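# Reorient a loose object on the palm by finger manipulation

## Task

An object rests loose on the robot's upturned palm. Rotate it inside the hand until its orientation relative to the hand matches the two goal pictures. Only this hand may touch it; the hand here includes the wrist camera, the camera's post and the arm's final link. Contact with anything else, or the object leaving the hand, fails the task. To finish, the object must sit still for a moment on the palm or fingers, clear of the wrist, camera and post. The palm must face straight up, and no hand motor may read moving or overload or be building toward a shutdown (motors dead from the start are exempt). Then declare the scene done. The hand is opened automatically at that point, and the orientation must still be correct with the hand open: resting on the open hand is the only holding that counts.

## Robot and tools

Robot: one Doosan six-joint arm carrying a sixteen-motor right hand (index, middle, ring, thumb). There is no second arm. Cameras: cam_high, cam_low, cam_wrist, all 504x504, returned in that order. The wrist camera is fisheye and moves with the hand.

Frames. Scene frame: origin on the table top under the arm base, +z up, +y to the left when facing along +x. Result poses (end_effector_position in m, end_effector_quat_wxyz) and velocities use this frame. Hand point frame: sits ahead of the palm where thumb tip and index/middle tips meet in a pinch; +z runs along straight fingers toward the tips, +x across the palm away from the thumb, +y out of the palm face (palm surface at y = -0.062 m). Finger knuckles at z = -0.017 m, tips about 0.139 m beyond; bending moves tips toward +y. Only the rubber tip caps grip well. A rigid mast on the palm side at the wrist (x +0.05 to +0.10, z -0.16 to -0.11, up to y = +0.06 m) can collide. Palm facing straight up means hand-point +y along scene +z.

execute_actions(actions): a list of actions run in sequence; an empty list just reports state and images. Each action is a table of 1 to 15 rows; each row lasts one control step (1/30 s), and if fewer than 15 rows are given the last row repeats to fill 15 steps (0.5 s). A row has 24 numbers, each in [-1, 1], optionally plus 6 stiffness numbers (30 total):
1-6: dx, dy, dz, rx, ry, rz. An offset, not a pose: relative to the hand point's measured pose at the start of that action (for a call's first action, the last pose reported in this scene), expressed in the hand point's own axes. Every row in the action refers back to that same start, not to the previous row. Scale: 1.0 = 0.6 m for dx..dz and 180 degrees for the rotation vector rx, ry, rz.
7-22: absolute goal angles for the hinges, in this fixed order: index_mcp, index_abd, index_pip, index_dip, middle_mcp, middle_abd, middle_pip, middle_dip, ring_mcp, ring_abd, ring_pip, ring_dip, thumb_cmc, thumb_axl, thumb_mcp, thumb_ipl. Each maps linearly between its two stops. Moving toward -1: finger _mcp curls at the knuckle toward the palm (-18 to +128 deg, straight at +0.75); _abd swings the finger away from the thumb (-60 to +60, straight 0.00); _pip (-29 to +108, straight +0.58) and _dip (-21 to +117, straight +0.70) bend the outer joints. thumb_cmc toward -1 brings the thumb from flat beside the palm to in front of it (-20 to +120, straight +0.71); thumb_axl rolls it about its length (-27 to +140, straight +0.68); thumb_mcp (-69 to +109, straight +0.23) and thumb_ipl (-77 to +108, straight +0.17) bend it, toward +z when axl is straight, and in the cmc swing direction when axl is at -0.40.
23: current_limit, cap on every motor's current: -1 gives 0 mA, +1 gives 550 mA, floor 11 mA. Low caps also slow hinges and may leave a finger unable to lift.
24: speed, set-point rate = (speed+1)/2 x 5.9 rad/s (minimum 0.001 of that). Start values: current_limit +0.4, speed -0.6. Settings persist until rewritten.
25-30 (optional): stiffness scale 0 to 1 for each arm joint in Joint positions order; persists.

Each step the commanded pose is clipped to within 70 mm and 16 degrees of the measured pose; afterwards the arm goes only as far as that clipped pose, so large changes need several actions. Position takes priority over orientation if both cannot be met.

move(target, speed, blocking): target is one 24- (or 30-) number row as above; its offsets count from the pose in the latest result showing one. The hand numbers are sent at the start. speed is path top speed 0.002 to 0.5 m/s (default 0.25; rotation up to twice that in rad/s). Path lasts 0.5 to 10 s. blocking=false returns after 0.5 s; then use wait(0) or stop before other motion. Result adds a move: line (done, off_target, moving, held, fault) plus limits such as paced or held, and the distance to target.
wait(seconds): 0 to 10, arm keeps its last command. stop(): brakes a running move. zoom_image(camera, region [x0,y0,x1,y1] pixels, at most 504x504). show_instructions(): shows the goal pictures. read_manual(section): licence text only. finished_scene(scene): ends scene 1 or 2; irreversible.

Result lines: hand_goal (goals written), hand_measured (actual hinge positions, same scale), hand_current_ma (positive pushes toward -1), hand_state per motor (moving, goal, blocked, overload), hand_current_limit, hand_speed, Hand target, step readings (HELD marks clipped steps), pose unreachable (clearance check interfered), MOTOR HOT, faults. A finger presses only while its goal lies beyond the object surface; repeating hand_goal keeps a grip, repeating hand_measured relaxes it.

Avoid: any motor at 495 mA or more for a cumulative 5 s shuts down for 10 s (drops what it holds). Outside force of 144 N or joint load limits (waist/shoulder 312, elbow 147, wrist joints 41.4 N m) cause a 10 s stop that discards the rest of the call and any hand commands. Don't let the object touch the table or anything outside the hand, slide off, or be knocked off the table; avoid hard, fast contacts and slams. Brief external nudges may push the object. Keep the palm up throughout, roll the object gently with fingertips, verify with cam_wrist and the goal pictures, then settle, check motor states, and call finished_scene(1).

Each tool is called after ">>>" as name(argument=value, ...), one argument or row to a line, values as JSON.

Reference images:

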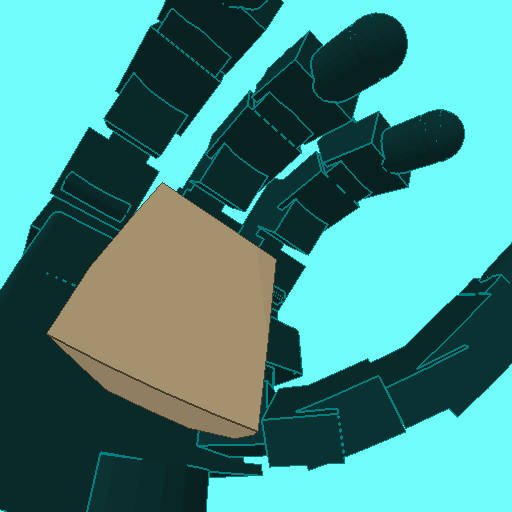

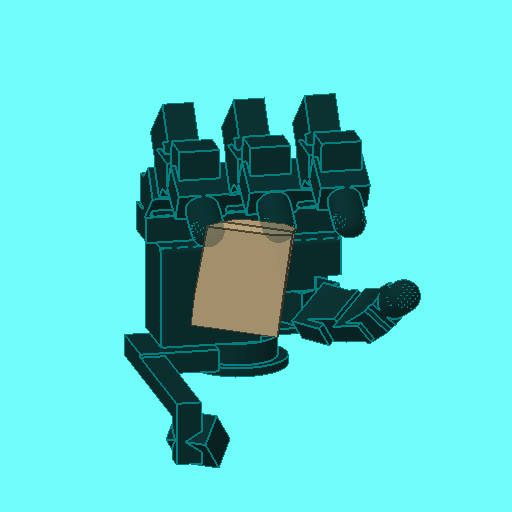

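## Session

>>> execute_actions(
  actions=[],
)

Scene clock: 0.00 s.
end_effector_position=(+0.6972, +0.0096, +0.5621) hand_goal=(+0.046, +0.000, -0.008, +0.280, +0.046, +0.000, -0.008, +0.280, +0.046, +0.000, -0.008, +0.280, -0.104, +0.266, +0.032, -0.018) hand_measured=(+0.062, +0.000, -0.006, +0.282, +0.060, +0.000, -0.006, +0.282, +0.060, +0.000, -0.006, +0.282, -0.090, +0.270, +0.034, -0.016) hand_current_ma=(+85, +0, +13, +12, +79, +0, +13, +12, +79, +0, +13, +12, +76, +26, +13, +12) hand_state=(goal, goal, goal, goal, goal, goal, goal, goal, goal, goal, goal, goal, goal, goal, goal, goal) hand_current_limit=0.40 hand_speed=-0.60 end_effector_quat_wxyz=(+0.708, +0.693, +0.087, +0.107) end_effector_velocity=(+0.000, +0.000, -0.000) end_effector_angular_velocity=(-0.000, +0.002, +0.000)
Joint positions: [ 0.295  0.388  1.768 -1.566  1.628 -0.959]
Joint velocities: [ 0.     0.     0.     0.    -0.001 -0.001]
Hand target: +0.697, +0.010, +0.562; +0.708, +0.693, +0.087, +0.107
Joint stiffness scale: [1. 1. 1. 1. 1. 1.]

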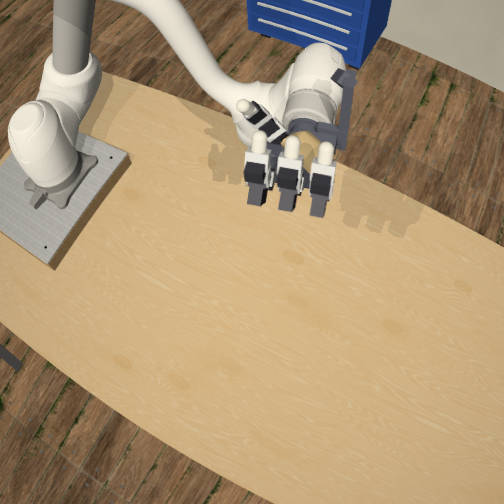

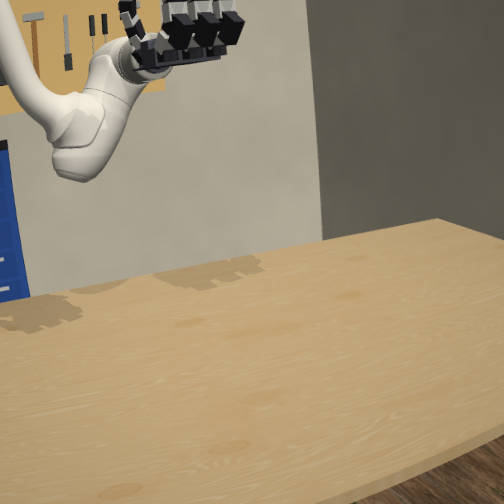

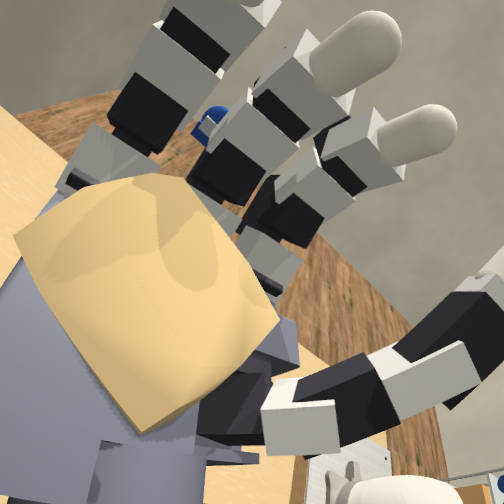

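>>> move(
  target=[0,-0.3,0.25,0,0,0, 0.5,0,0.4,0.6,0.5,0,0.4,0.6,0.5,0,0.4,0.6,0.5,0.27,0.2,0.17,0.4,-0.6],
  speed=0.15,
)

>>> zoom_image(
  camera="cam_high",
  region=[180,130,380,330],
)

>>> zoom_image(
  camera="cam_low",
  region=[150,50,400,300],
)

Scene clock: 14.60 s.
end_effector_position=(+0.7432, -0.1363, +0.3895) hand_goal=(+0.500, +0.000, +0.400, +0.600, +0.500, +0.000, +0.400, +0.600, +0.500, +0.000, +0.400, +0.600, +0.500, +0.270, +0.200, +0.170) hand_measured=(+0.512, +0.000, +0.400, +0.598, +0.510, +0.000, +0.400, +0.598, +0.510, +0.000, +0.400, +0.598, +0.512, +0.270, +0.202, +0.168) hand_current_ma=(+59, +0, +3, -11, +56, +0, +3, -11, +56, +0, +3, -11, +57, +2, +10, -7) hand_state=(goal, goal, goal, goal, goal, goal, goal, goal, goal, goal, goal, goal, goal, goal, goal, goal) hand_current_limit=0.40 hand_speed=-0.60 end_effector_quat_wxyz=(+0.709, +0.692, +0.084, +0.107) end_effector_velocity=(+0.001, -0.001, -0.001) end_effector_angular_velocity=(+0.001, -0.000, +0.002)
Joint positions: [ 0.077  0.588  1.843 -1.715  1.489 -0.673]
Joint velocities: [-0.001  0.001 -0.    -0.002 -0.002  0.001]
Hand target: +0.744, -0.138, +0.386; +0.708, +0.693, +0.087, +0.107
Off the commanded pose: 0.004 m, 0 deg.
Joint stiffness scale: [1. 1. 1. 1. 1. 1.]
move: off_target
camera_calibration (this result's frames):
cam_wrist: T_world_to_cam=[[-0.758364, -0.177381, 0.627232, 0.326302], [-0.59321, 0.586633, -0.551329, 0.68876], [-0.27016, -0.790188, -0.550105, 0.429497], [0, 0, 0, 1]] pos_world=[0.772068, -0.00678638, 0.411335]

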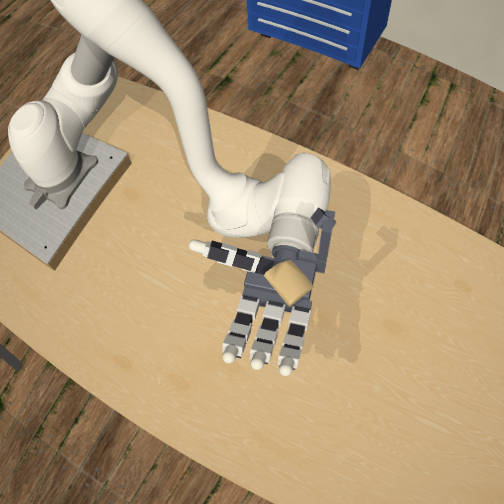

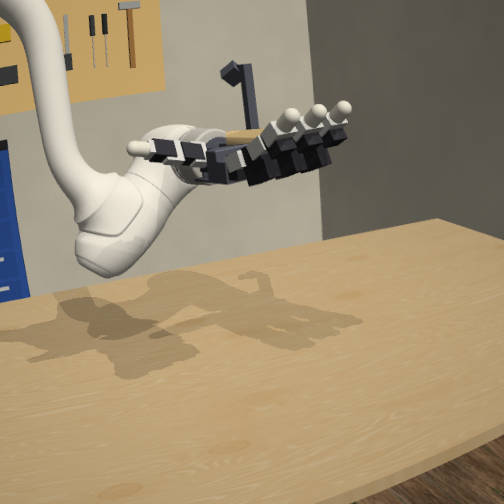

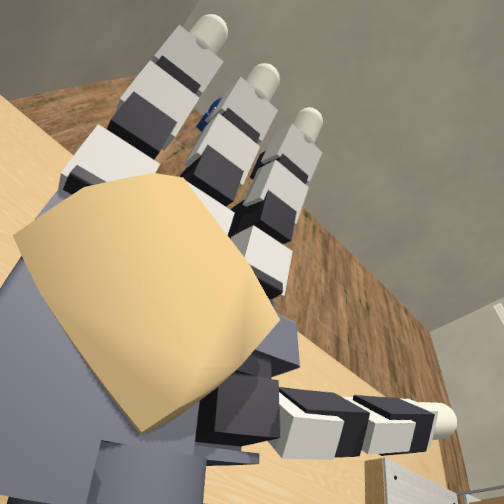

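Region (180, 130, 380, 330) of cam_high's 504x504 image, scaled by 2.520, with more detail than that image has.

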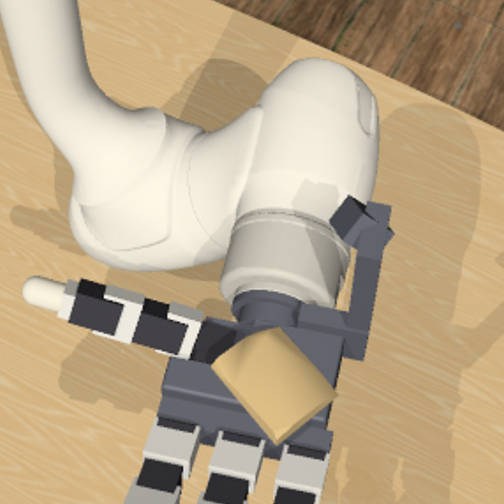

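Region (150, 50, 400, 300) of cam_low's 504x504 image, scaled by 2.016, with more detail than that image has.

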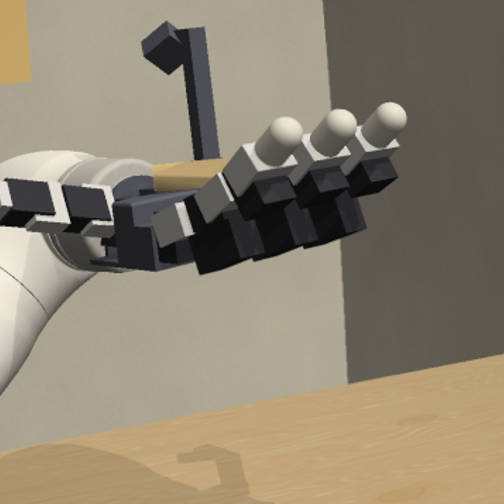

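>>> move(
  target=[0,0,0,0.14,0,0, 0.75,0,0.5,-0.3,0.75,0,0.5,-0.3,0.75,0,0.5,-0.3,0.5,0.27,0.2,0.17,0.4,-0.3],
  speed=0.15,
)

Scene clock: 25.43 s.
end_effector_position=(+0.7411, -0.1370, +0.3880) hand_goal=(+0.750, +0.000, +0.500, -0.300, +0.750, +0.000, +0.500, -0.300, +0.750, +0.000, +0.500, -0.300, +0.500, +0.270, +0.200, +0.170) hand_measured=(+0.762, +0.000, +0.502, -0.296, +0.762, +0.000, +0.502, -0.296, +0.760, +0.000, +0.502, -0.296, +0.512, +0.270, +0.202, +0.168) hand_current_ma=(+63, +2, +9, +17, +66, +0, +7, +16, +62, +0, +8, +16, +57, +2, +10, -7) hand_state=(goal, goal, goal, goal, goal, goal, goal, goal, goal, goal, goal, goal, goal, goal, goal, goal) hand_current_limit=0.40 hand_speed=-0.30 end_effector_quat_wxyz=(+0.544, +0.828, +0.105, +0.083) end_effector_velocity=(-0.000, +0.000, -0.002) end_effector_angular_velocity=(+0.009, +0.008, -0.000)
Joint positions: [ 0.098  0.452  1.807 -1.338  1.21  -0.93 ]
Joint velocities: [ 0.    -0.001 -0.001  0.012 -0.004 -0.01 ]
Hand target: +0.743, -0.136, +0.389; +0.541, +0.830, +0.105, +0.086
Off the commanded pose: 0.003 m, 1 deg.
Joint stiffness scale: [1. 1. 1. 1. 1. 1.]
move: done
camera_calibration (this result's frames):
cam_wrist: T_world_to_cam=[[-0.681971, -0.438869, 0.585072, 0.249407], [-0.64384, 0.739742, -0.195583, 0.607556], [-0.346967, -0.510075, -0.787044, 0.614825], [0, 0, 0, 1]] pos_world=[0.774581, -0.0263705, 0.456801]

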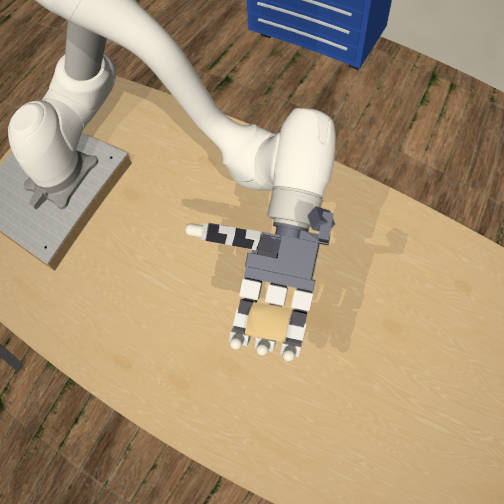

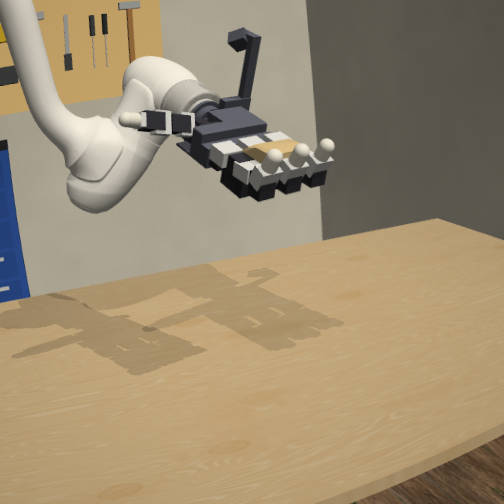

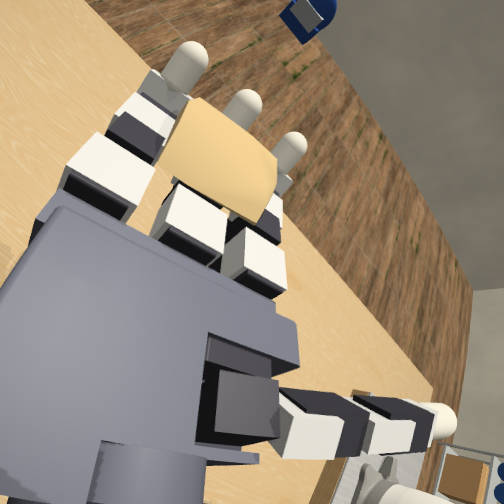

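>>> execute_actions(
  actions=[
    [[0,0,0,0,0,0, 0.75,0,0.5,-0.9,0.75,0,0.5,-0.9,0.75,0,0.5,-0.9,0.5,0.27,0.2,0.17,0.4,-0.3]],
    [[0,0,0,0,0,0, -0.6,0,0.5,-0.9,-0.6,0,0.5,-0.9,-0.6,0,0.5,-0.9,0.5,0.27,0.2,0.17,0.6,-0.6]],
    [[0,0,0,0,0,0, -0.6,0,0.5,-0.9,-0.6,0,0.5,-0.9,-0.6,0,0.5,-0.9,0.5,0.27,0.2,0.17,0.6,-0.6]],
    [[0,0,0,0,0,0, -0.6,0,0.5,-0.9,-0.6,0,0.5,-0.9,-0.6,0,0.5,-0.9,0.5,0.27,0.2,0.17,0.6,-0.6]],
    [[0,0,0,0,0,0, -0.6,0,0.5,-0.9,-0.6,0,0.5,-0.9,-0.6,0,0.5,-0.9,0.5,0.27,0.2,0.17,0.6,-0.6]],
  ],
)

Scene clock: 40.87 s.
end_effector_position=(+0.7411, -0.1370, +0.3878) hand_goal=(-0.600, +0.000, +0.500, -0.900, -0.600, +0.000, +0.500, -0.900, -0.600, +0.000, +0.500, -0.900, +0.500, +0.270, +0.200, +0.170) hand_measured=(-0.588, +0.000, +0.502, -0.898, -0.590, +0.000, +0.502, -0.898, -0.592, +0.000, +0.502, -0.898, +0.512, +0.270, +0.202, +0.168) hand_current_ma=(+70, +2, +9, +11, +58, +0, +14, +11, +49, +0, +8, +11, +57, +2, +10, -7) hand_state=(goal, goal, goal, goal, goal, goal, goal, goal, goal, goal, goal, goal, goal, goal, goal, goal) hand_current_limit=0.60 hand_speed=-0.60 end_effector_quat_wxyz=(+0.544, +0.828, +0.105, +0.082) end_effector_velocity=(-0.000, -0.000, +0.000) end_effector_angular_velocity=(-0.000, -0.001, -0.001)
Joint positions: [ 0.098  0.452  1.807 -1.337  1.209 -0.931]
Joint velocities: [-0.    -0.    -0.     0.     0.001  0.001]
Hand target: +0.741, -0.137, +0.388; +0.544, +0.828, +0.105, +0.082
Off the commanded pose: 0.000 m, 0 deg.
Joint stiffness scale: [1. 1. 1. 1. 1. 1.]
Step readings (end_effector_position; steps 1 to 15: 1st action; 16 to 30: 2nd action; 31 to 45: 3rd action; 46 to 60: 4th action; 61 to 75: 5th action):
0: (+0.7411, -0.1370, +0.3878)
1: (+0.7411, -0.1370, +0.3878)
2: (+0.7411, -0.1370, +0.3878)
4: (+0.7411, -0.1370, +0.3878)
8: (+0.7411, -0.1370, +0.3878)
15: (+0.7411, -0.1370, +0.3878)
16: (+0.7411, -0.1370, +0.3878)
17: (+0.7411, -0.1370, +0.3878)
19: (+0.7411, -0.1370, +0.3878)
23: (+0.7411, -0.1370, +0.3878)
30: (+0.7411, -0.1370, +0.3878)
31: (+0.7411, -0.1370, +0.3878)
32: (+0.7411, -0.1370, +0.3878)
34: (+0.7411, -0.1370, +0.3878)
38: (+0.7411, -0.1370, +0.3878)
45: (+0.7411, -0.1370, +0.3878)
46: (+0.7411, -0.1370, +0.3878)
47: (+0.7411, -0.1370, +0.3878)
49: (+0.7411, -0.1370, +0.3878)
53: (+0.7411, -0.1370, +0.3878)
60: (+0.7411, -0.1370, +0.3878)
61: (+0.7411, -0.1370, +0.3878)
62: (+0.7411, -0.1370, +0.3878)
64: (+0.7411, -0.1370, +0.3878)
68: (+0.7411, -0.1370, +0.3878)
75: end_effector_position above
camera_calibration (this result's frames):
cam_wrist: T_world_to_cam=[[-0.681562, -0.439387, 0.585159, 0.249116], [-0.64397, 0.739923, -0.194464, 0.607185], [-0.347528, -0.509365, -0.787256, 0.615275], [0, 0, 0, 1]] pos_world=[0.774622, -0.0264129, 0.456682]

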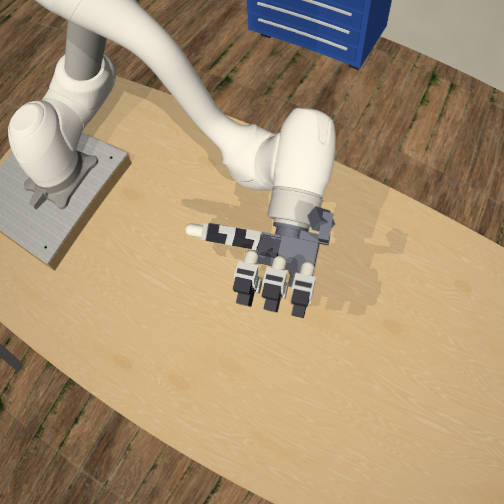

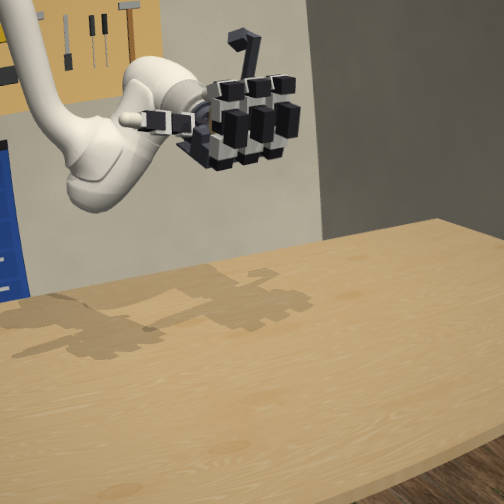

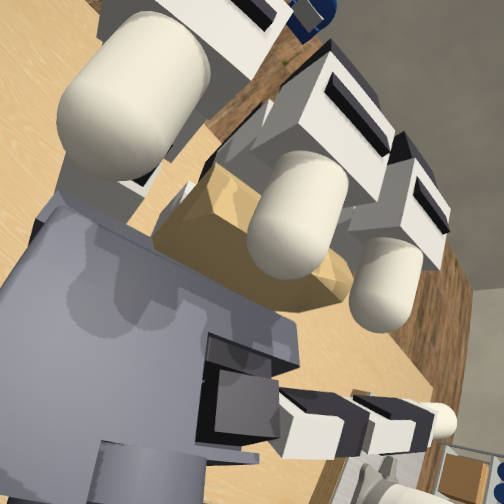

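Standing against the fingers. Open the tips, bend further and level the hand.

>>> move(
  target=[0,0,0,-0.14,0,0, -0.85,0,0.7,0.3,-0.85,0,0.7,0.3,-0.85,0,0.7,0.3,0.5,0.27,0.2,0.17,0.6,-0.6],
  speed=0.12,
)

>>> move(
  target=[0,0,0,0,0,0, 0.4,0,0.5,0.5,0.4,0,0.5,0.5,0.4,0,0.5,0.5,0.5,0.27,0.2,0.17,0.6,-0.3],
)

>>> zoom_image(
  camera="cam_high",
  region=[180,190,380,390],
)

Scene clock: 49.13 s.
end_effector_position=(+0.7431, -0.1360, +0.3890) hand_goal=(-0.850, +0.000, +0.700, +0.300, -0.850, +0.000, +0.700, +0.300, -0.850, +0.000, +0.700, +0.300, +0.500, +0.270, +0.200, +0.170) hand_measured=(-0.850, +0.000, +0.696, +0.296, -0.850, +0.000, +0.696, +0.296, -0.852, +0.000, +0.696, +0.296, +0.512, +0.270, +0.202, +0.168) hand_current_ma=(-1, +2, -17, -18, +0, +0, -17, -18, -10, +0, -18, -18, +58, +2, +10, -7) hand_state=(goal, goal, goal, goal, goal, goal, goal, goal, goal, goal, goal, goal, goal, goal, goal, goal) hand_current_limit=0.60 hand_speed=-0.60 end_effector_quat_wxyz=(+0.709, +0.692, +0.085, +0.105) end_effector_velocity=(-0.000, -0.000, +0.001) end_effector_angular_velocity=(-0.012, -0.005, -0.001)
Joint positions: [ 0.078  0.588  1.843 -1.712  1.488 -0.675]
Joint velocities: [-0.002  0.002  0.    -0.009  0.009  0.004]
Hand target: +0.741, -0.137, +0.388; +0.712, +0.690, +0.085, +0.103
Off the commanded pose: 0.002 m, 0 deg.
Joint stiffness scale: [1. 1. 1. 1. 1. 1.]
move: done
camera_calibration (this result's frames):
cam_wrist: T_world_to_cam=[[-0.756529, -0.177332, 0.629459, 0.324333], [-0.594437, 0.587696, -0.54887, 0.688338], [-0.272598, -0.789409, -0.550021, 0.431315], [0, 0, 0, 1]] pos_world=[0.772116, -0.00653453, 0.410887]

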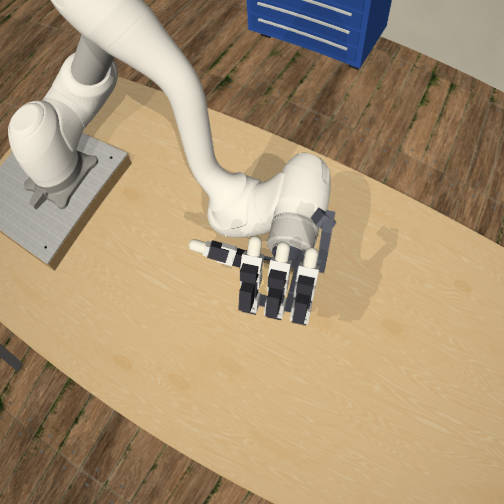

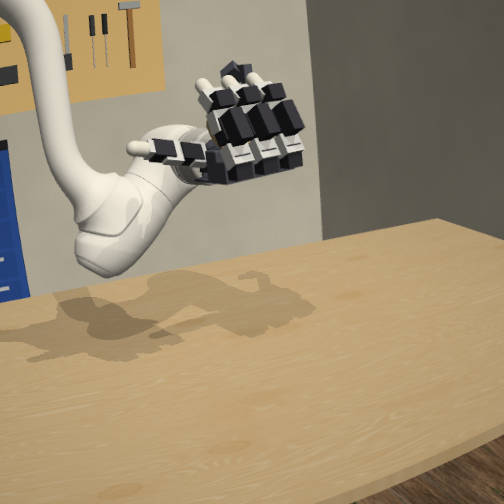

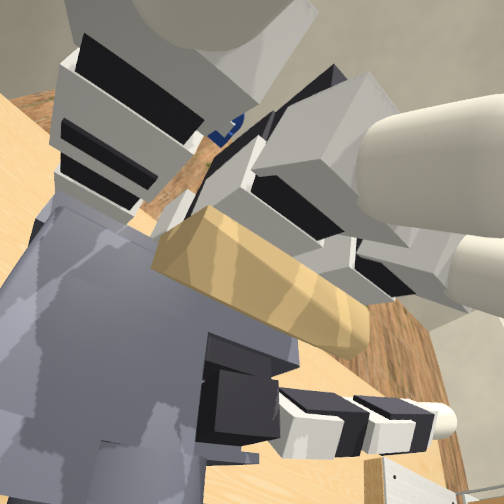

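Scene clock: 50.27 s.
end_effector_position=(+0.7431, -0.1360, +0.3890) hand_goal=(+0.400, +0.000, +0.500, +0.500, +0.400, +0.000, +0.500, +0.500, +0.400, +0.000, +0.500, +0.500, +0.500, +0.270, +0.200, +0.170) hand_measured=(+0.410, +0.000, +0.502, +0.498, +0.410, +0.000, +0.502, +0.498, +0.408, +0.000, +0.502, +0.498, +0.512, +0.270, +0.202, +0.168) hand_current_ma=(+54, +2, +10, -11, +50, +0, +10, -11, +49, +0, +10, -11, +59, +1, +11, -7) hand_state=(goal, goal, goal, goal, goal, goal, goal, goal, goal, goal, goal, goal, goal, goal, goal, goal) hand_current_limit=0.60 hand_speed=-0.30 end_effector_quat_wxyz=(+0.709, +0.692, +0.085, +0.105) end_effector_velocity=(+0.000, +0.000, +0.000) end_effector_angular_velocity=(-0.001, +0.001, -0.000)
Joint positions: [ 0.078  0.588  1.843 -1.712  1.489 -0.675]
Joint velocities: [ 0.    -0.    -0.     0.     0.    -0.002]
Hand target: +0.743, -0.136, +0.389; +0.709, +0.692, +0.085, +0.105
Off the commanded pose: 0.000 m, 0 deg.
Joint stiffness scale: [1. 1. 1. 1. 1. 1.]
move: done
camera_calibration (this result's frames):
cam_wrist: T_world_to_cam=[[-0.756581, -0.177218, 0.629428, 0.324385], [-0.594391, 0.587598, -0.549025, 0.688359], [-0.272554, -0.789508, -0.549902, 0.431236], [0, 0, 0, 1]] pos_world=[0.772112, -0.00652797, 0.410887]

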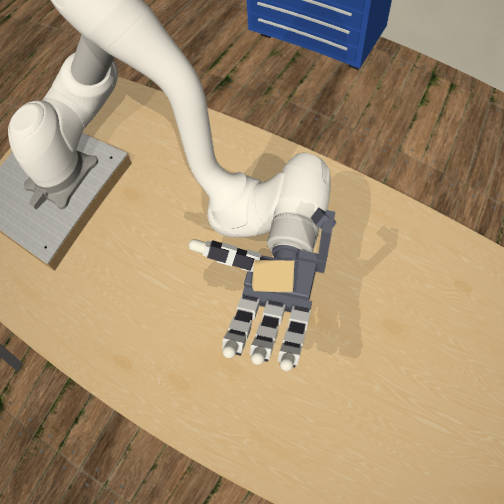

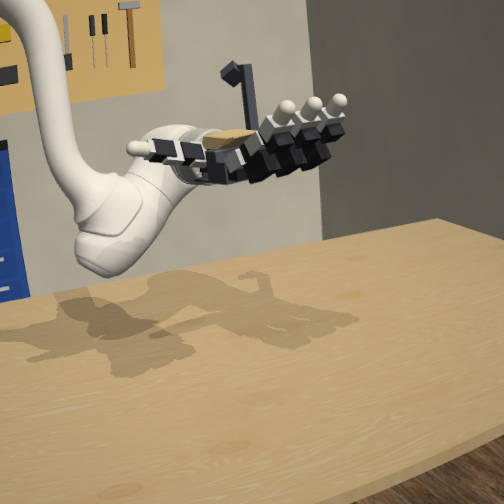

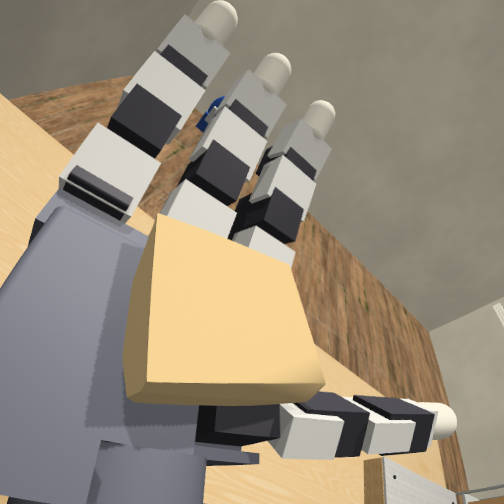

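Region (180, 190, 380, 390) of cam_high's 504x504 image, scaled by 2.520, with more detail than that image has.

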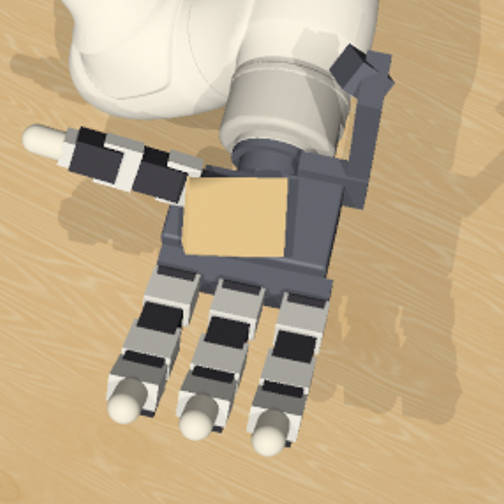

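>>> move(
  target=[0,0,0,0.12,0,0, -0.2,0,0.5,0.5,-0.2,0,0.5,0.5,-0.2,0,0.5,0.5,-0.9,0.68,-0.2,0.17,0.6,-0.5],
  speed=0.15,
)

>>> zoom_image(
  camera="cam_high",
  region=[180,170,380,370],
)

Scene clock: 88.40 s.
end_effector_position=(+0.7408, -0.1375, +0.3877) hand_goal=(-0.200, +0.000, +0.500, +0.500, -0.200, +0.000, +0.500, +0.500, -0.200, +0.000, +0.500, +0.500, -0.900, +0.680, -0.200, +0.170) hand_measured=(-0.184, +0.000, +0.502, +0.498, -0.186, +0.000, +0.502, +0.498, -0.186, +0.000, +0.502, +0.498, -0.902, +0.680, -0.202, +0.170) hand_current_ma=(+83, +2, +10, -11, +76, +0, +10, -11, +76, +0, +10, -11, -6, +1, -19, -6) hand_state=(goal, goal, goal, goal, goal, goal, goal, goal, goal, goal, goal, goal, goal, goal, goal, goal) hand_current_limit=0.60 hand_speed=-0.50 end_effector_quat_wxyz=(+0.570, +0.811, +0.102, +0.084) end_effector_velocity=(-0.000, -0.000, -0.002) end_effector_angular_velocity=(+0.010, +0.007, -0.001)
Joint positions: [ 0.099  0.47   1.816 -1.397  1.244 -0.887]
Joint velocities: [-0.    -0.001 -0.     0.011 -0.005 -0.009]
Hand target: +0.743, -0.136, +0.389; +0.566, +0.813, +0.103, +0.087
Off the commanded pose: 0.003 m, 1 deg.
Joint stiffness scale: [1. 1. 1. 1. 1. 1.]
move: done
camera_calibration (this result's frames):
cam_wrist: T_world_to_cam=[[-0.691583, -0.401176, 0.600643, 0.2555], [-0.638405, 0.728482, -0.248502, 0.622634], [-0.337864, -0.555313, -0.759918, 0.590723], [0, 0, 0, 1]] pos_world=[0.773777, -0.0230406, 0.450163]

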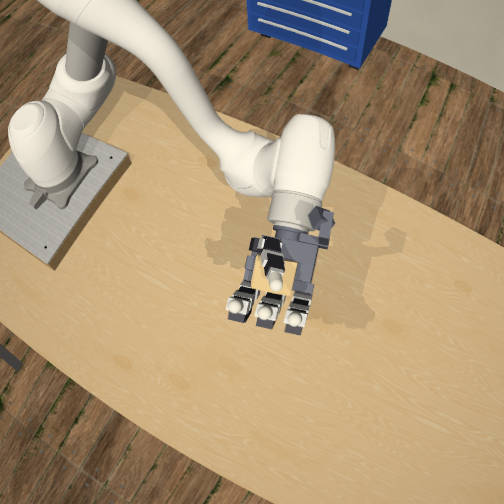

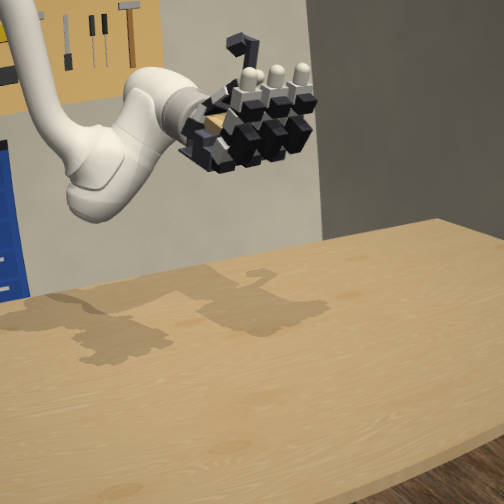

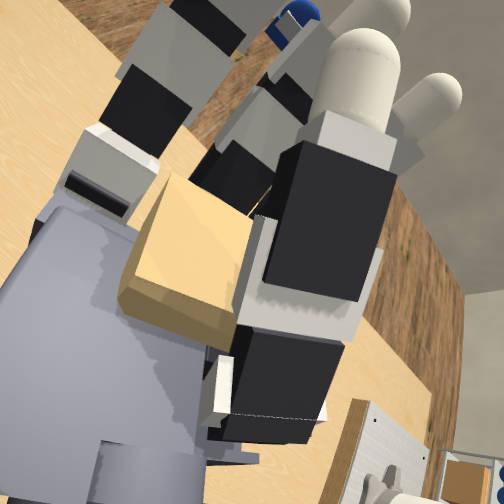

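Region (180, 170, 380, 370) of cam_high's 504x504 image, scaled by 2.520, with more detail than that image has.

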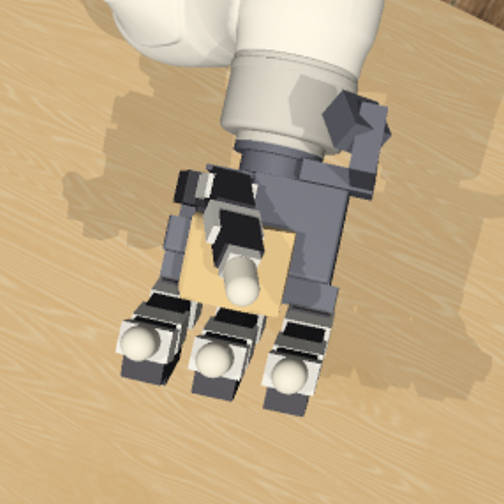

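>>> move(
  target=[0,0,0,-0.2,0,0, 0.6,0,0.5,0.5,-1,0,0.5,0.5,-0.2,0,0.5,0.5,-0.6,0.68,0.2,0.17,0.6,-0.5],
  speed=0.15,
)

>>> move(
  target=[0,0,0,0.08,0,0, 0.6,0,0.5,0.5,0.6,0,0.5,0.5,0.6,0,0.5,0.5,-0.6,0.68,0.2,0.17,0.6,-0.3],
  speed=0.15,
)

>>> zoom_image(
  camera="cam_high",
  region=[180,190,380,390],
)

Scene clock: 98.40 s.
end_effector_position=(+0.7418, -0.1371, +0.3879) hand_goal=(+0.600, +0.000, +0.500, +0.500, -1.000, +0.000, +0.500, +0.500, -0.200, +0.000, +0.500, +0.500, -0.600, +0.680, +0.200, +0.170) hand_measured=(+0.612, +0.000, +0.502, +0.498, -0.456, +0.000, +0.502, +0.498, -0.194, +0.000, +0.502, +0.498, -0.590, +0.666, +0.170, +0.170) hand_current_ma=(+66, +2, +10, -11, +440, +0, +9, -11, +35, +0, +10, -11, +50, -87, -202, -6) hand_state=(goal, goal, goal, goal, blocked, goal, goal, goal, goal, goal, goal, goal, goal, goal, blocked, goal) hand_current_limit=0.60 hand_speed=-0.50 end_effector_quat_wxyz=(+0.790, +0.598, +0.072, +0.112) end_effector_velocity=(-0.001, +0.001, +0.001) end_effector_angular_velocity=(-0.010, -0.003, +0.000)
Joint positions: [ 0.034  0.672  1.846 -1.892  1.686 -0.594]
Joint velocities: [-0.001  0.002  0.001 -0.007  0.008  0.003]
Hand target: +0.741, -0.137, +0.388; +0.793, +0.595, +0.071, +0.112
Off the commanded pose: 0.001 m, 0 deg.
Joint stiffness scale: [1. 1. 1. 1. 1. 1.]
move: done
camera_calibration (this result's frames):
cam_wrist: T_world_to_cam=[[-0.795445, -0.0192827, 0.605719, 0.383626], [-0.551009, 0.439126, -0.709618, 0.697392], [-0.252304, -0.898218, -0.359926, 0.325812], [0, 0, 0, 1]] pos_world=[0.771626, -0.00619597, 0.379781]

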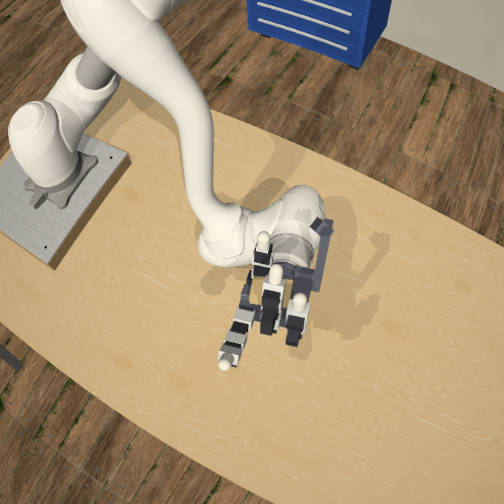

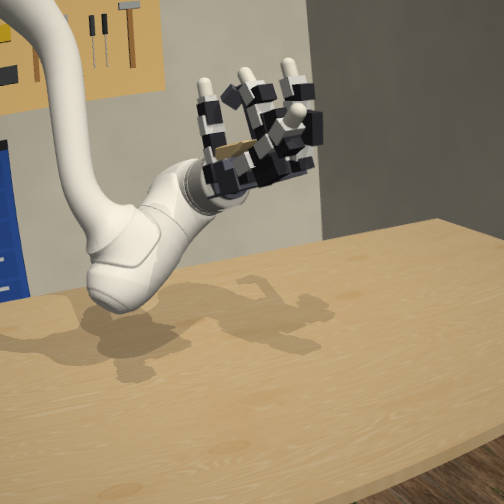

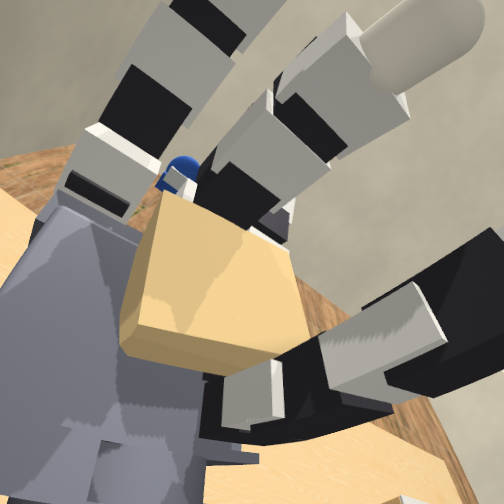

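Scene clock: 99.60 s.
end_effector_position=(+0.7414, -0.1378, +0.3885) hand_goal=(+0.600, +0.000, +0.500, +0.500, +0.600, +0.000, +0.500, +0.500, +0.600, +0.000, +0.500, +0.500, -0.600, +0.680, +0.200, +0.170) hand_measured=(+0.612, +0.000, +0.502, +0.498, +0.610, +0.000, +0.502, +0.498, +0.610, +0.000, +0.502, +0.498, -0.598, +0.678, +0.198, +0.170) hand_current_ma=(+66, +2, +10, -11, +54, +0, +8, -11, +55, +0, +10, -11, +14, -16, -7, -6) hand_state=(goal, goal, goal, goal, goal, goal, goal, goal, goal, goal, goal, goal, goal, goal, goal, goal) hand_current_limit=0.60 hand_speed=-0.30 end_effector_quat_wxyz=(+0.712, +0.690, +0.084, +0.102) end_effector_velocity=(+0.000, -0.001, -0.001) end_effector_angular_velocity=(+0.010, +0.006, -0.001)
Joint positions: [ 0.074  0.591  1.846 -1.715  1.497 -0.675]
Joint velocities: [ 0.    -0.002 -0.     0.008 -0.008 -0.006]
Hand target: +0.742, -0.137, +0.388; +0.709, +0.693, +0.086, +0.102
Off the commanded pose: 0.001 m, 1 deg.
Joint stiffness scale: [1. 1. 1. 1. 1. 1.]
move: done
camera_calibration (this result's frames):
cam_wrist: T_world_to_cam=[[-0.756548, -0.167249, 0.632189, 0.323369], [-0.591684, 0.586744, -0.552849, 0.687495], [-0.278469, -0.792313, -0.542859, 0.430312], [0, 0, 0, 1]] pos_world=[0.771253, -0.00835845, 0.409249]

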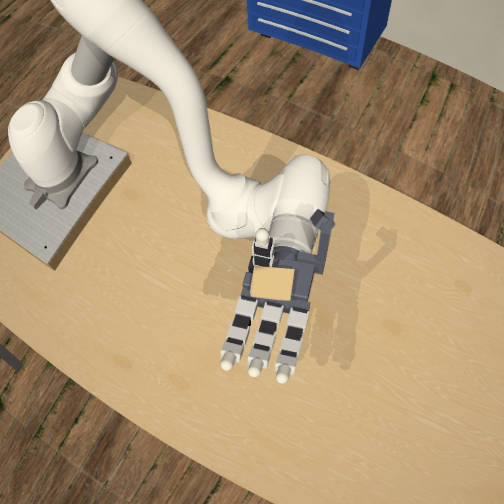

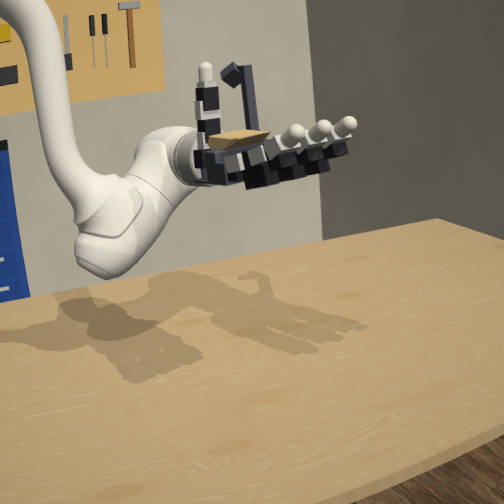

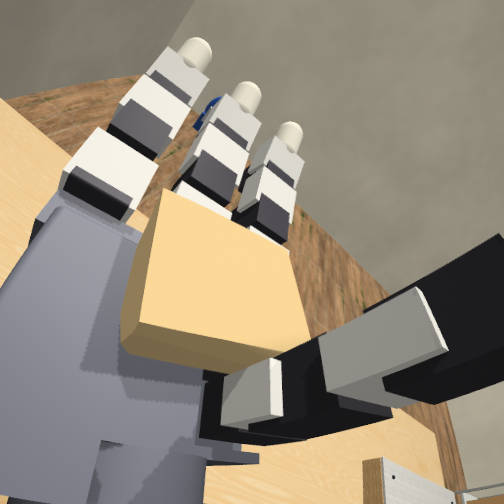

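Region (180, 190, 380, 390) of cam_high's 504x504 image, scaled by 2.520, with more detail than that image has.

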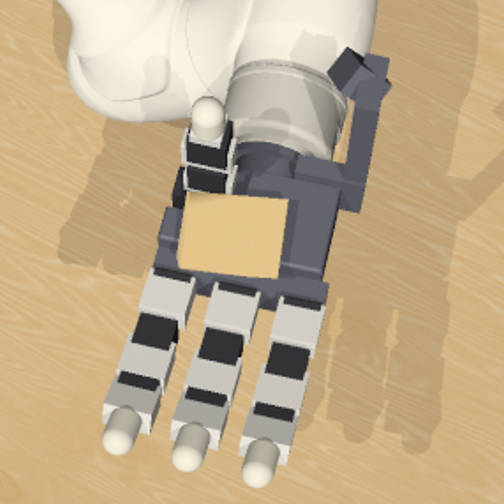

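>>> move(
  target=[0,0,0,-0.13,0,-0.06, 0.6,0,0.5,0.5,0.6,0,0.5,0.5,-0.5,0,-0.6,-0.1,-0.6,0.68,0.2,0.17,0.4,-0.2],
  speed=0.1,
)

>>> zoom_image(
  camera="cam_high",
  region=[180,190,380,390],
)

Scene clock: 108.80 s.
end_effector_position=(+0.7427, -0.1379, +0.3899) hand_goal=(+0.600, +0.000, +0.500, +0.500, +0.600, +0.000, +0.500, +0.500, -0.500, +0.000, -0.600, -0.100, -0.600, +0.680, +0.200, +0.170) hand_measured=(+0.612, +0.000, +0.502, +0.498, +0.610, +0.000, +0.502, +0.498, -0.504, +0.000, -0.600, -0.098, -0.598, +0.678, +0.200, +0.170) hand_current_ma=(+66, +2, +10, -11, +57, +0, +8, -11, -18, +0, -3, +11, +6, -16, +1, -6) hand_state=(goal, goal, goal, goal, goal, goal, goal, goal, goal, goal, goal, goal, goal, goal, goal, goal) hand_current_limit=0.40 hand_speed=-0.20 end_effector_quat_wxyz=(+0.841, +0.524, +0.123, +0.053) end_effector_velocity=(+0.000, +0.000, +0.002) end_effector_angular_velocity=(-0.010, -0.002, +0.001)
Joint positions: [-0.012  0.702  1.883 -2.031  1.802 -0.717]
Joint velocities: [-0.002  0.    -0.001 -0.008  0.007 -0.002]
Hand target: +0.741, -0.138, +0.389; +0.843, +0.520, +0.125, +0.050
Off the commanded pose: 0.002 m, 1 deg.
Joint stiffness scale: [1. 1. 1. 1. 1. 1.]
move: done
camera_calibration (this result's frames):
cam_wrist: T_world_to_cam=[[-0.710663, 0.134657, 0.690526, 0.308299], [-0.629528, 0.31648, -0.709602, 0.741057], [-0.31409, -0.938993, -0.14014, 0.280637], [0, 0, 0, 1]] pos_world=[0.773758, -0.012528, 0.352295]

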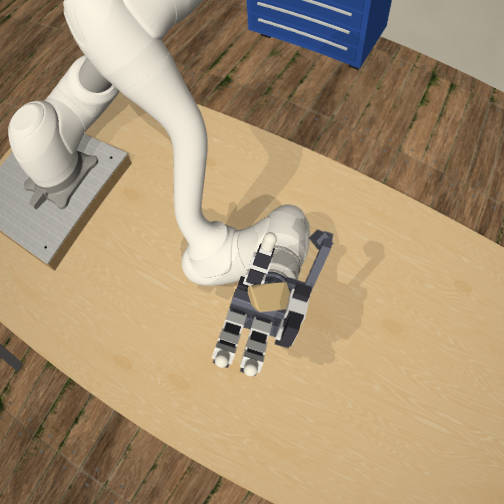

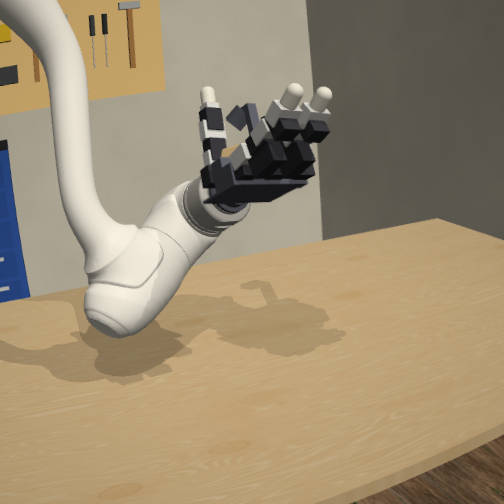

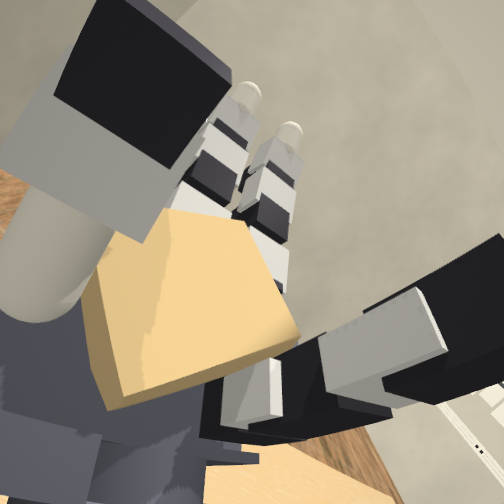

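Region (180, 190, 380, 390) of cam_high's 504x504 image, scaled by 2.520, with more detail than that image has.

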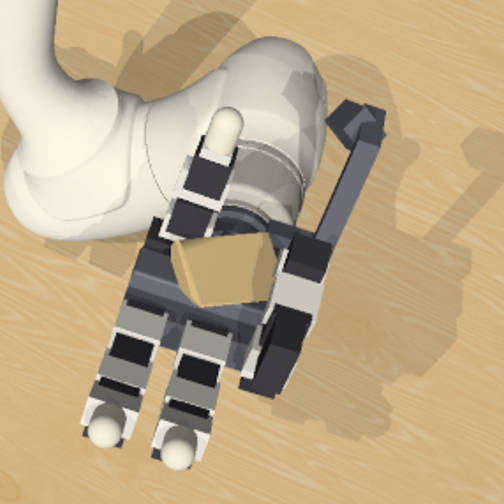

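Rotating, blocked by the ring tip. Undo the roll and lift the ring finger.

>>> move(
  target=[0,0,0,-0.02,0,0.05, 0.6,0,0.5,0.5,0.6,0,0.5,0.5,-0.5,0,-0.6,-0.1,-0.6,0.68,0.2,0.17,0.4,-0.2],
  speed=0.1,
)

>>> move(
  target=[0,0,0,0,0,0, 0.6,0,0.5,0.5,0.6,0,0.5,0.5,-0.3,0,0.2,0.5,-0.6,0.68,0.2,0.17,0.4,-0.2],
)

>>> zoom_image(
  camera="cam_high",
  region=[180,190,380,390],
)

Scene clock: 115.70 s.
end_effector_position=(+0.7423, -0.1377, +0.3888) hand_goal=(+0.600, +0.000, +0.500, +0.500, +0.600, +0.000, +0.500, +0.500, -0.500, +0.000, -0.600, -0.100, -0.600, +0.680, +0.200, +0.170) hand_measured=(+0.612, +0.000, +0.502, +0.498, +0.610, +0.000, +0.502, +0.498, -0.504, +0.000, -0.600, -0.098, -0.598, +0.678, +0.200, +0.170) hand_current_ma=(+66, +2, +10, -11, +57, +0, +8, -11, -18, +0, -3, +11, +5, -16, +3, -6) hand_state=(goal, goal, goal, goal, goal, goal, goal, goal, goal, goal, goal, goal, goal, goal, goal, goal) hand_current_limit=0.40 hand_speed=-0.20 end_effector_quat_wxyz=(+0.848, +0.509, +0.083, +0.121) end_effector_velocity=(-0.000, +0.000, +0.000) end_effector_angular_velocity=(-0.001, -0.007, +0.004)
Joint positions: [-0.02   0.726  1.857 -2.075  1.839 -0.575]
Joint velocities: [-0.     0.001 -0.001 -0.002  0.003  0.007]
Hand target: +0.743, -0.138, +0.390; +0.850, +0.505, +0.080, +0.123
Off the commanded pose: 0.001 m, 1 deg.
Joint stiffness scale: [1. 1. 1. 1. 1. 1.]
move: done
camera_calibration (this result's frames):
cam_wrist: T_world_to_cam=[[-0.809081, 0.0857337, 0.58141, 0.417474], [-0.544514, 0.26286, -0.796498, 0.703188], [-0.221116, -0.961017, -0.165992, 0.218515], [0, 0, 0, 1]] pos_world=[0.768983, -0.0106354, 0.353636]

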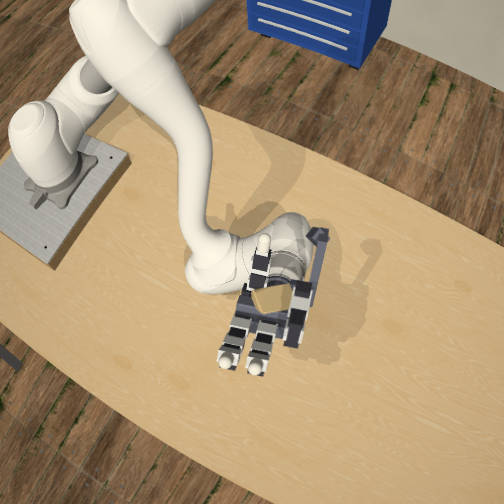

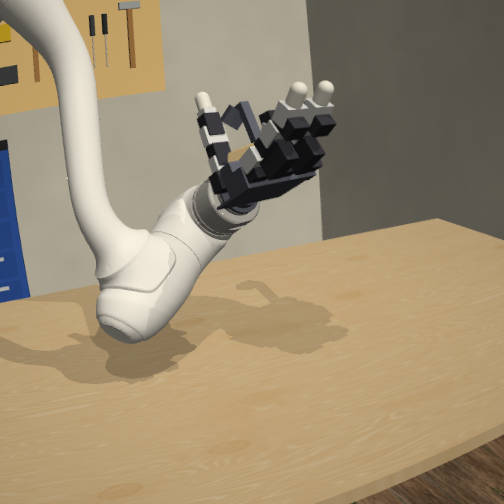

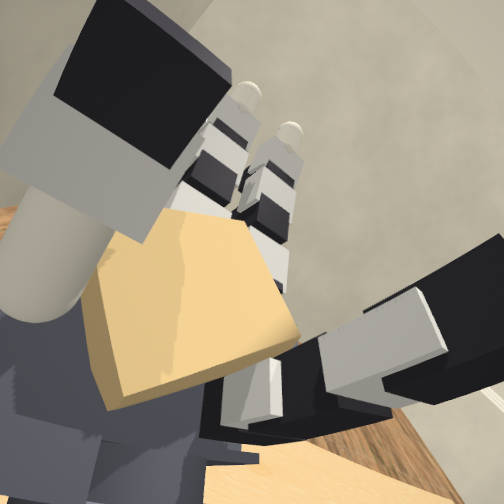

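Scene clock: 116.60 s.
end_effector_position=(+0.7422, -0.1377, +0.3888) hand_goal=(+0.600, +0.000, +0.500, +0.500, +0.600, +0.000, +0.500, +0.500, -0.300, +0.000, +0.200, +0.500, -0.600, +0.680, +0.200, +0.170) hand_measured=(+0.612, +0.000, +0.502, +0.498, +0.610, +0.000, +0.502, +0.498, -0.308, +0.000, +0.192, +0.496, -0.598, +0.678, +0.200, +0.170) hand_current_ma=(+66, +2, +10, -11, +57, +0, +8, -11, -47, +0, -37, -19, +5, -15, +3, -6) hand_state=(goal, goal, goal, goal, goal, goal, goal, goal, goal, goal, goal, goal, goal, goal, goal, goal) hand_current_limit=0.40 hand_speed=-0.20 end_effector_quat_wxyz=(+0.848, +0.509, +0.083, +0.121) end_effector_velocity=(+0.000, -0.000, -0.000) end_effector_angular_velocity=(+0.000, +0.002, -0.000)
Joint positions: [-0.02   0.726  1.857 -2.075  1.839 -0.574]
Joint velocities: [ 0.    -0.     0.001  0.    -0.001 -0.002]
Hand target: +0.742, -0.138, +0.389; +0.848, +0.509, +0.083, +0.121
Off the commanded pose: 0.000 m, 0 deg.
Joint stiffness scale: [1. 1. 1. 1. 1. 1.]
move: done
camera_calibration (this result's frames):
cam_wrist: T_world_to_cam=[[-0.809172, 0.0856865, 0.58129, 0.417577], [-0.544415, 0.262811, -0.796582, 0.703143], [-0.221026, -0.961035, -0.16601, 0.218454], [0, 0, 0, 1]] pos_world=[0.768977, -0.0106325, 0.353643]

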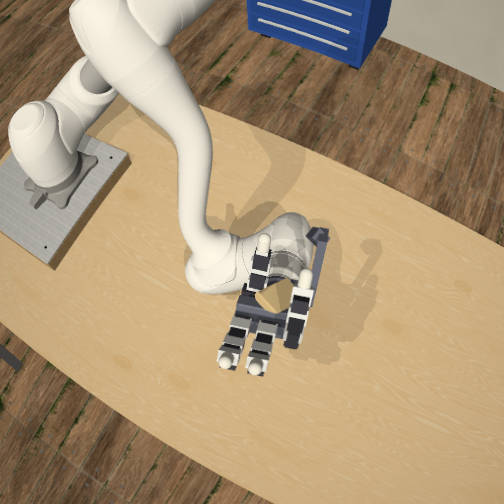

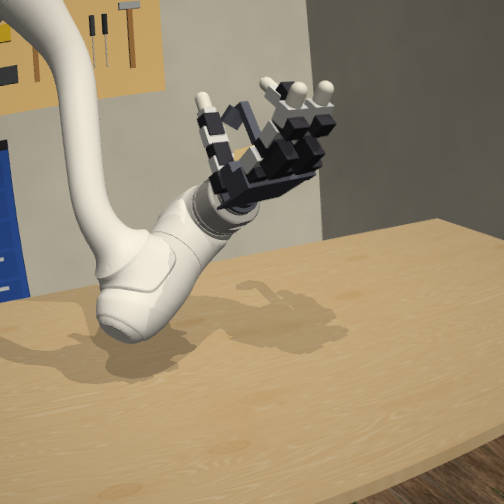

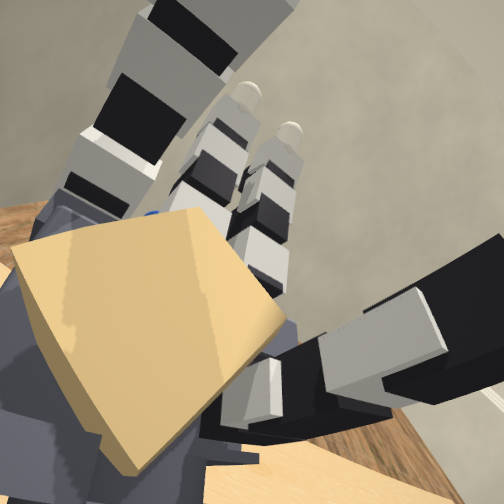

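Region (180, 190, 380, 390) of cam_high's 504x504 image, scaled by 2.520, with more detail than that image has.

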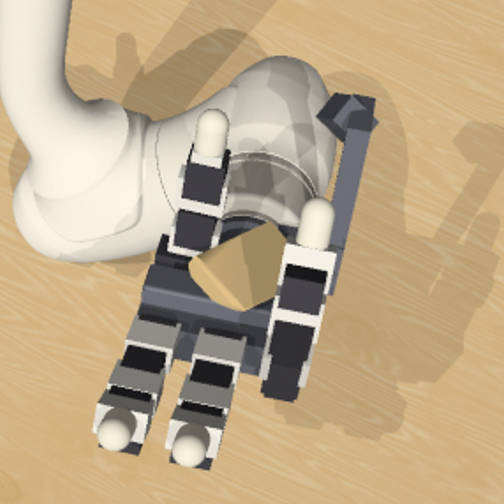

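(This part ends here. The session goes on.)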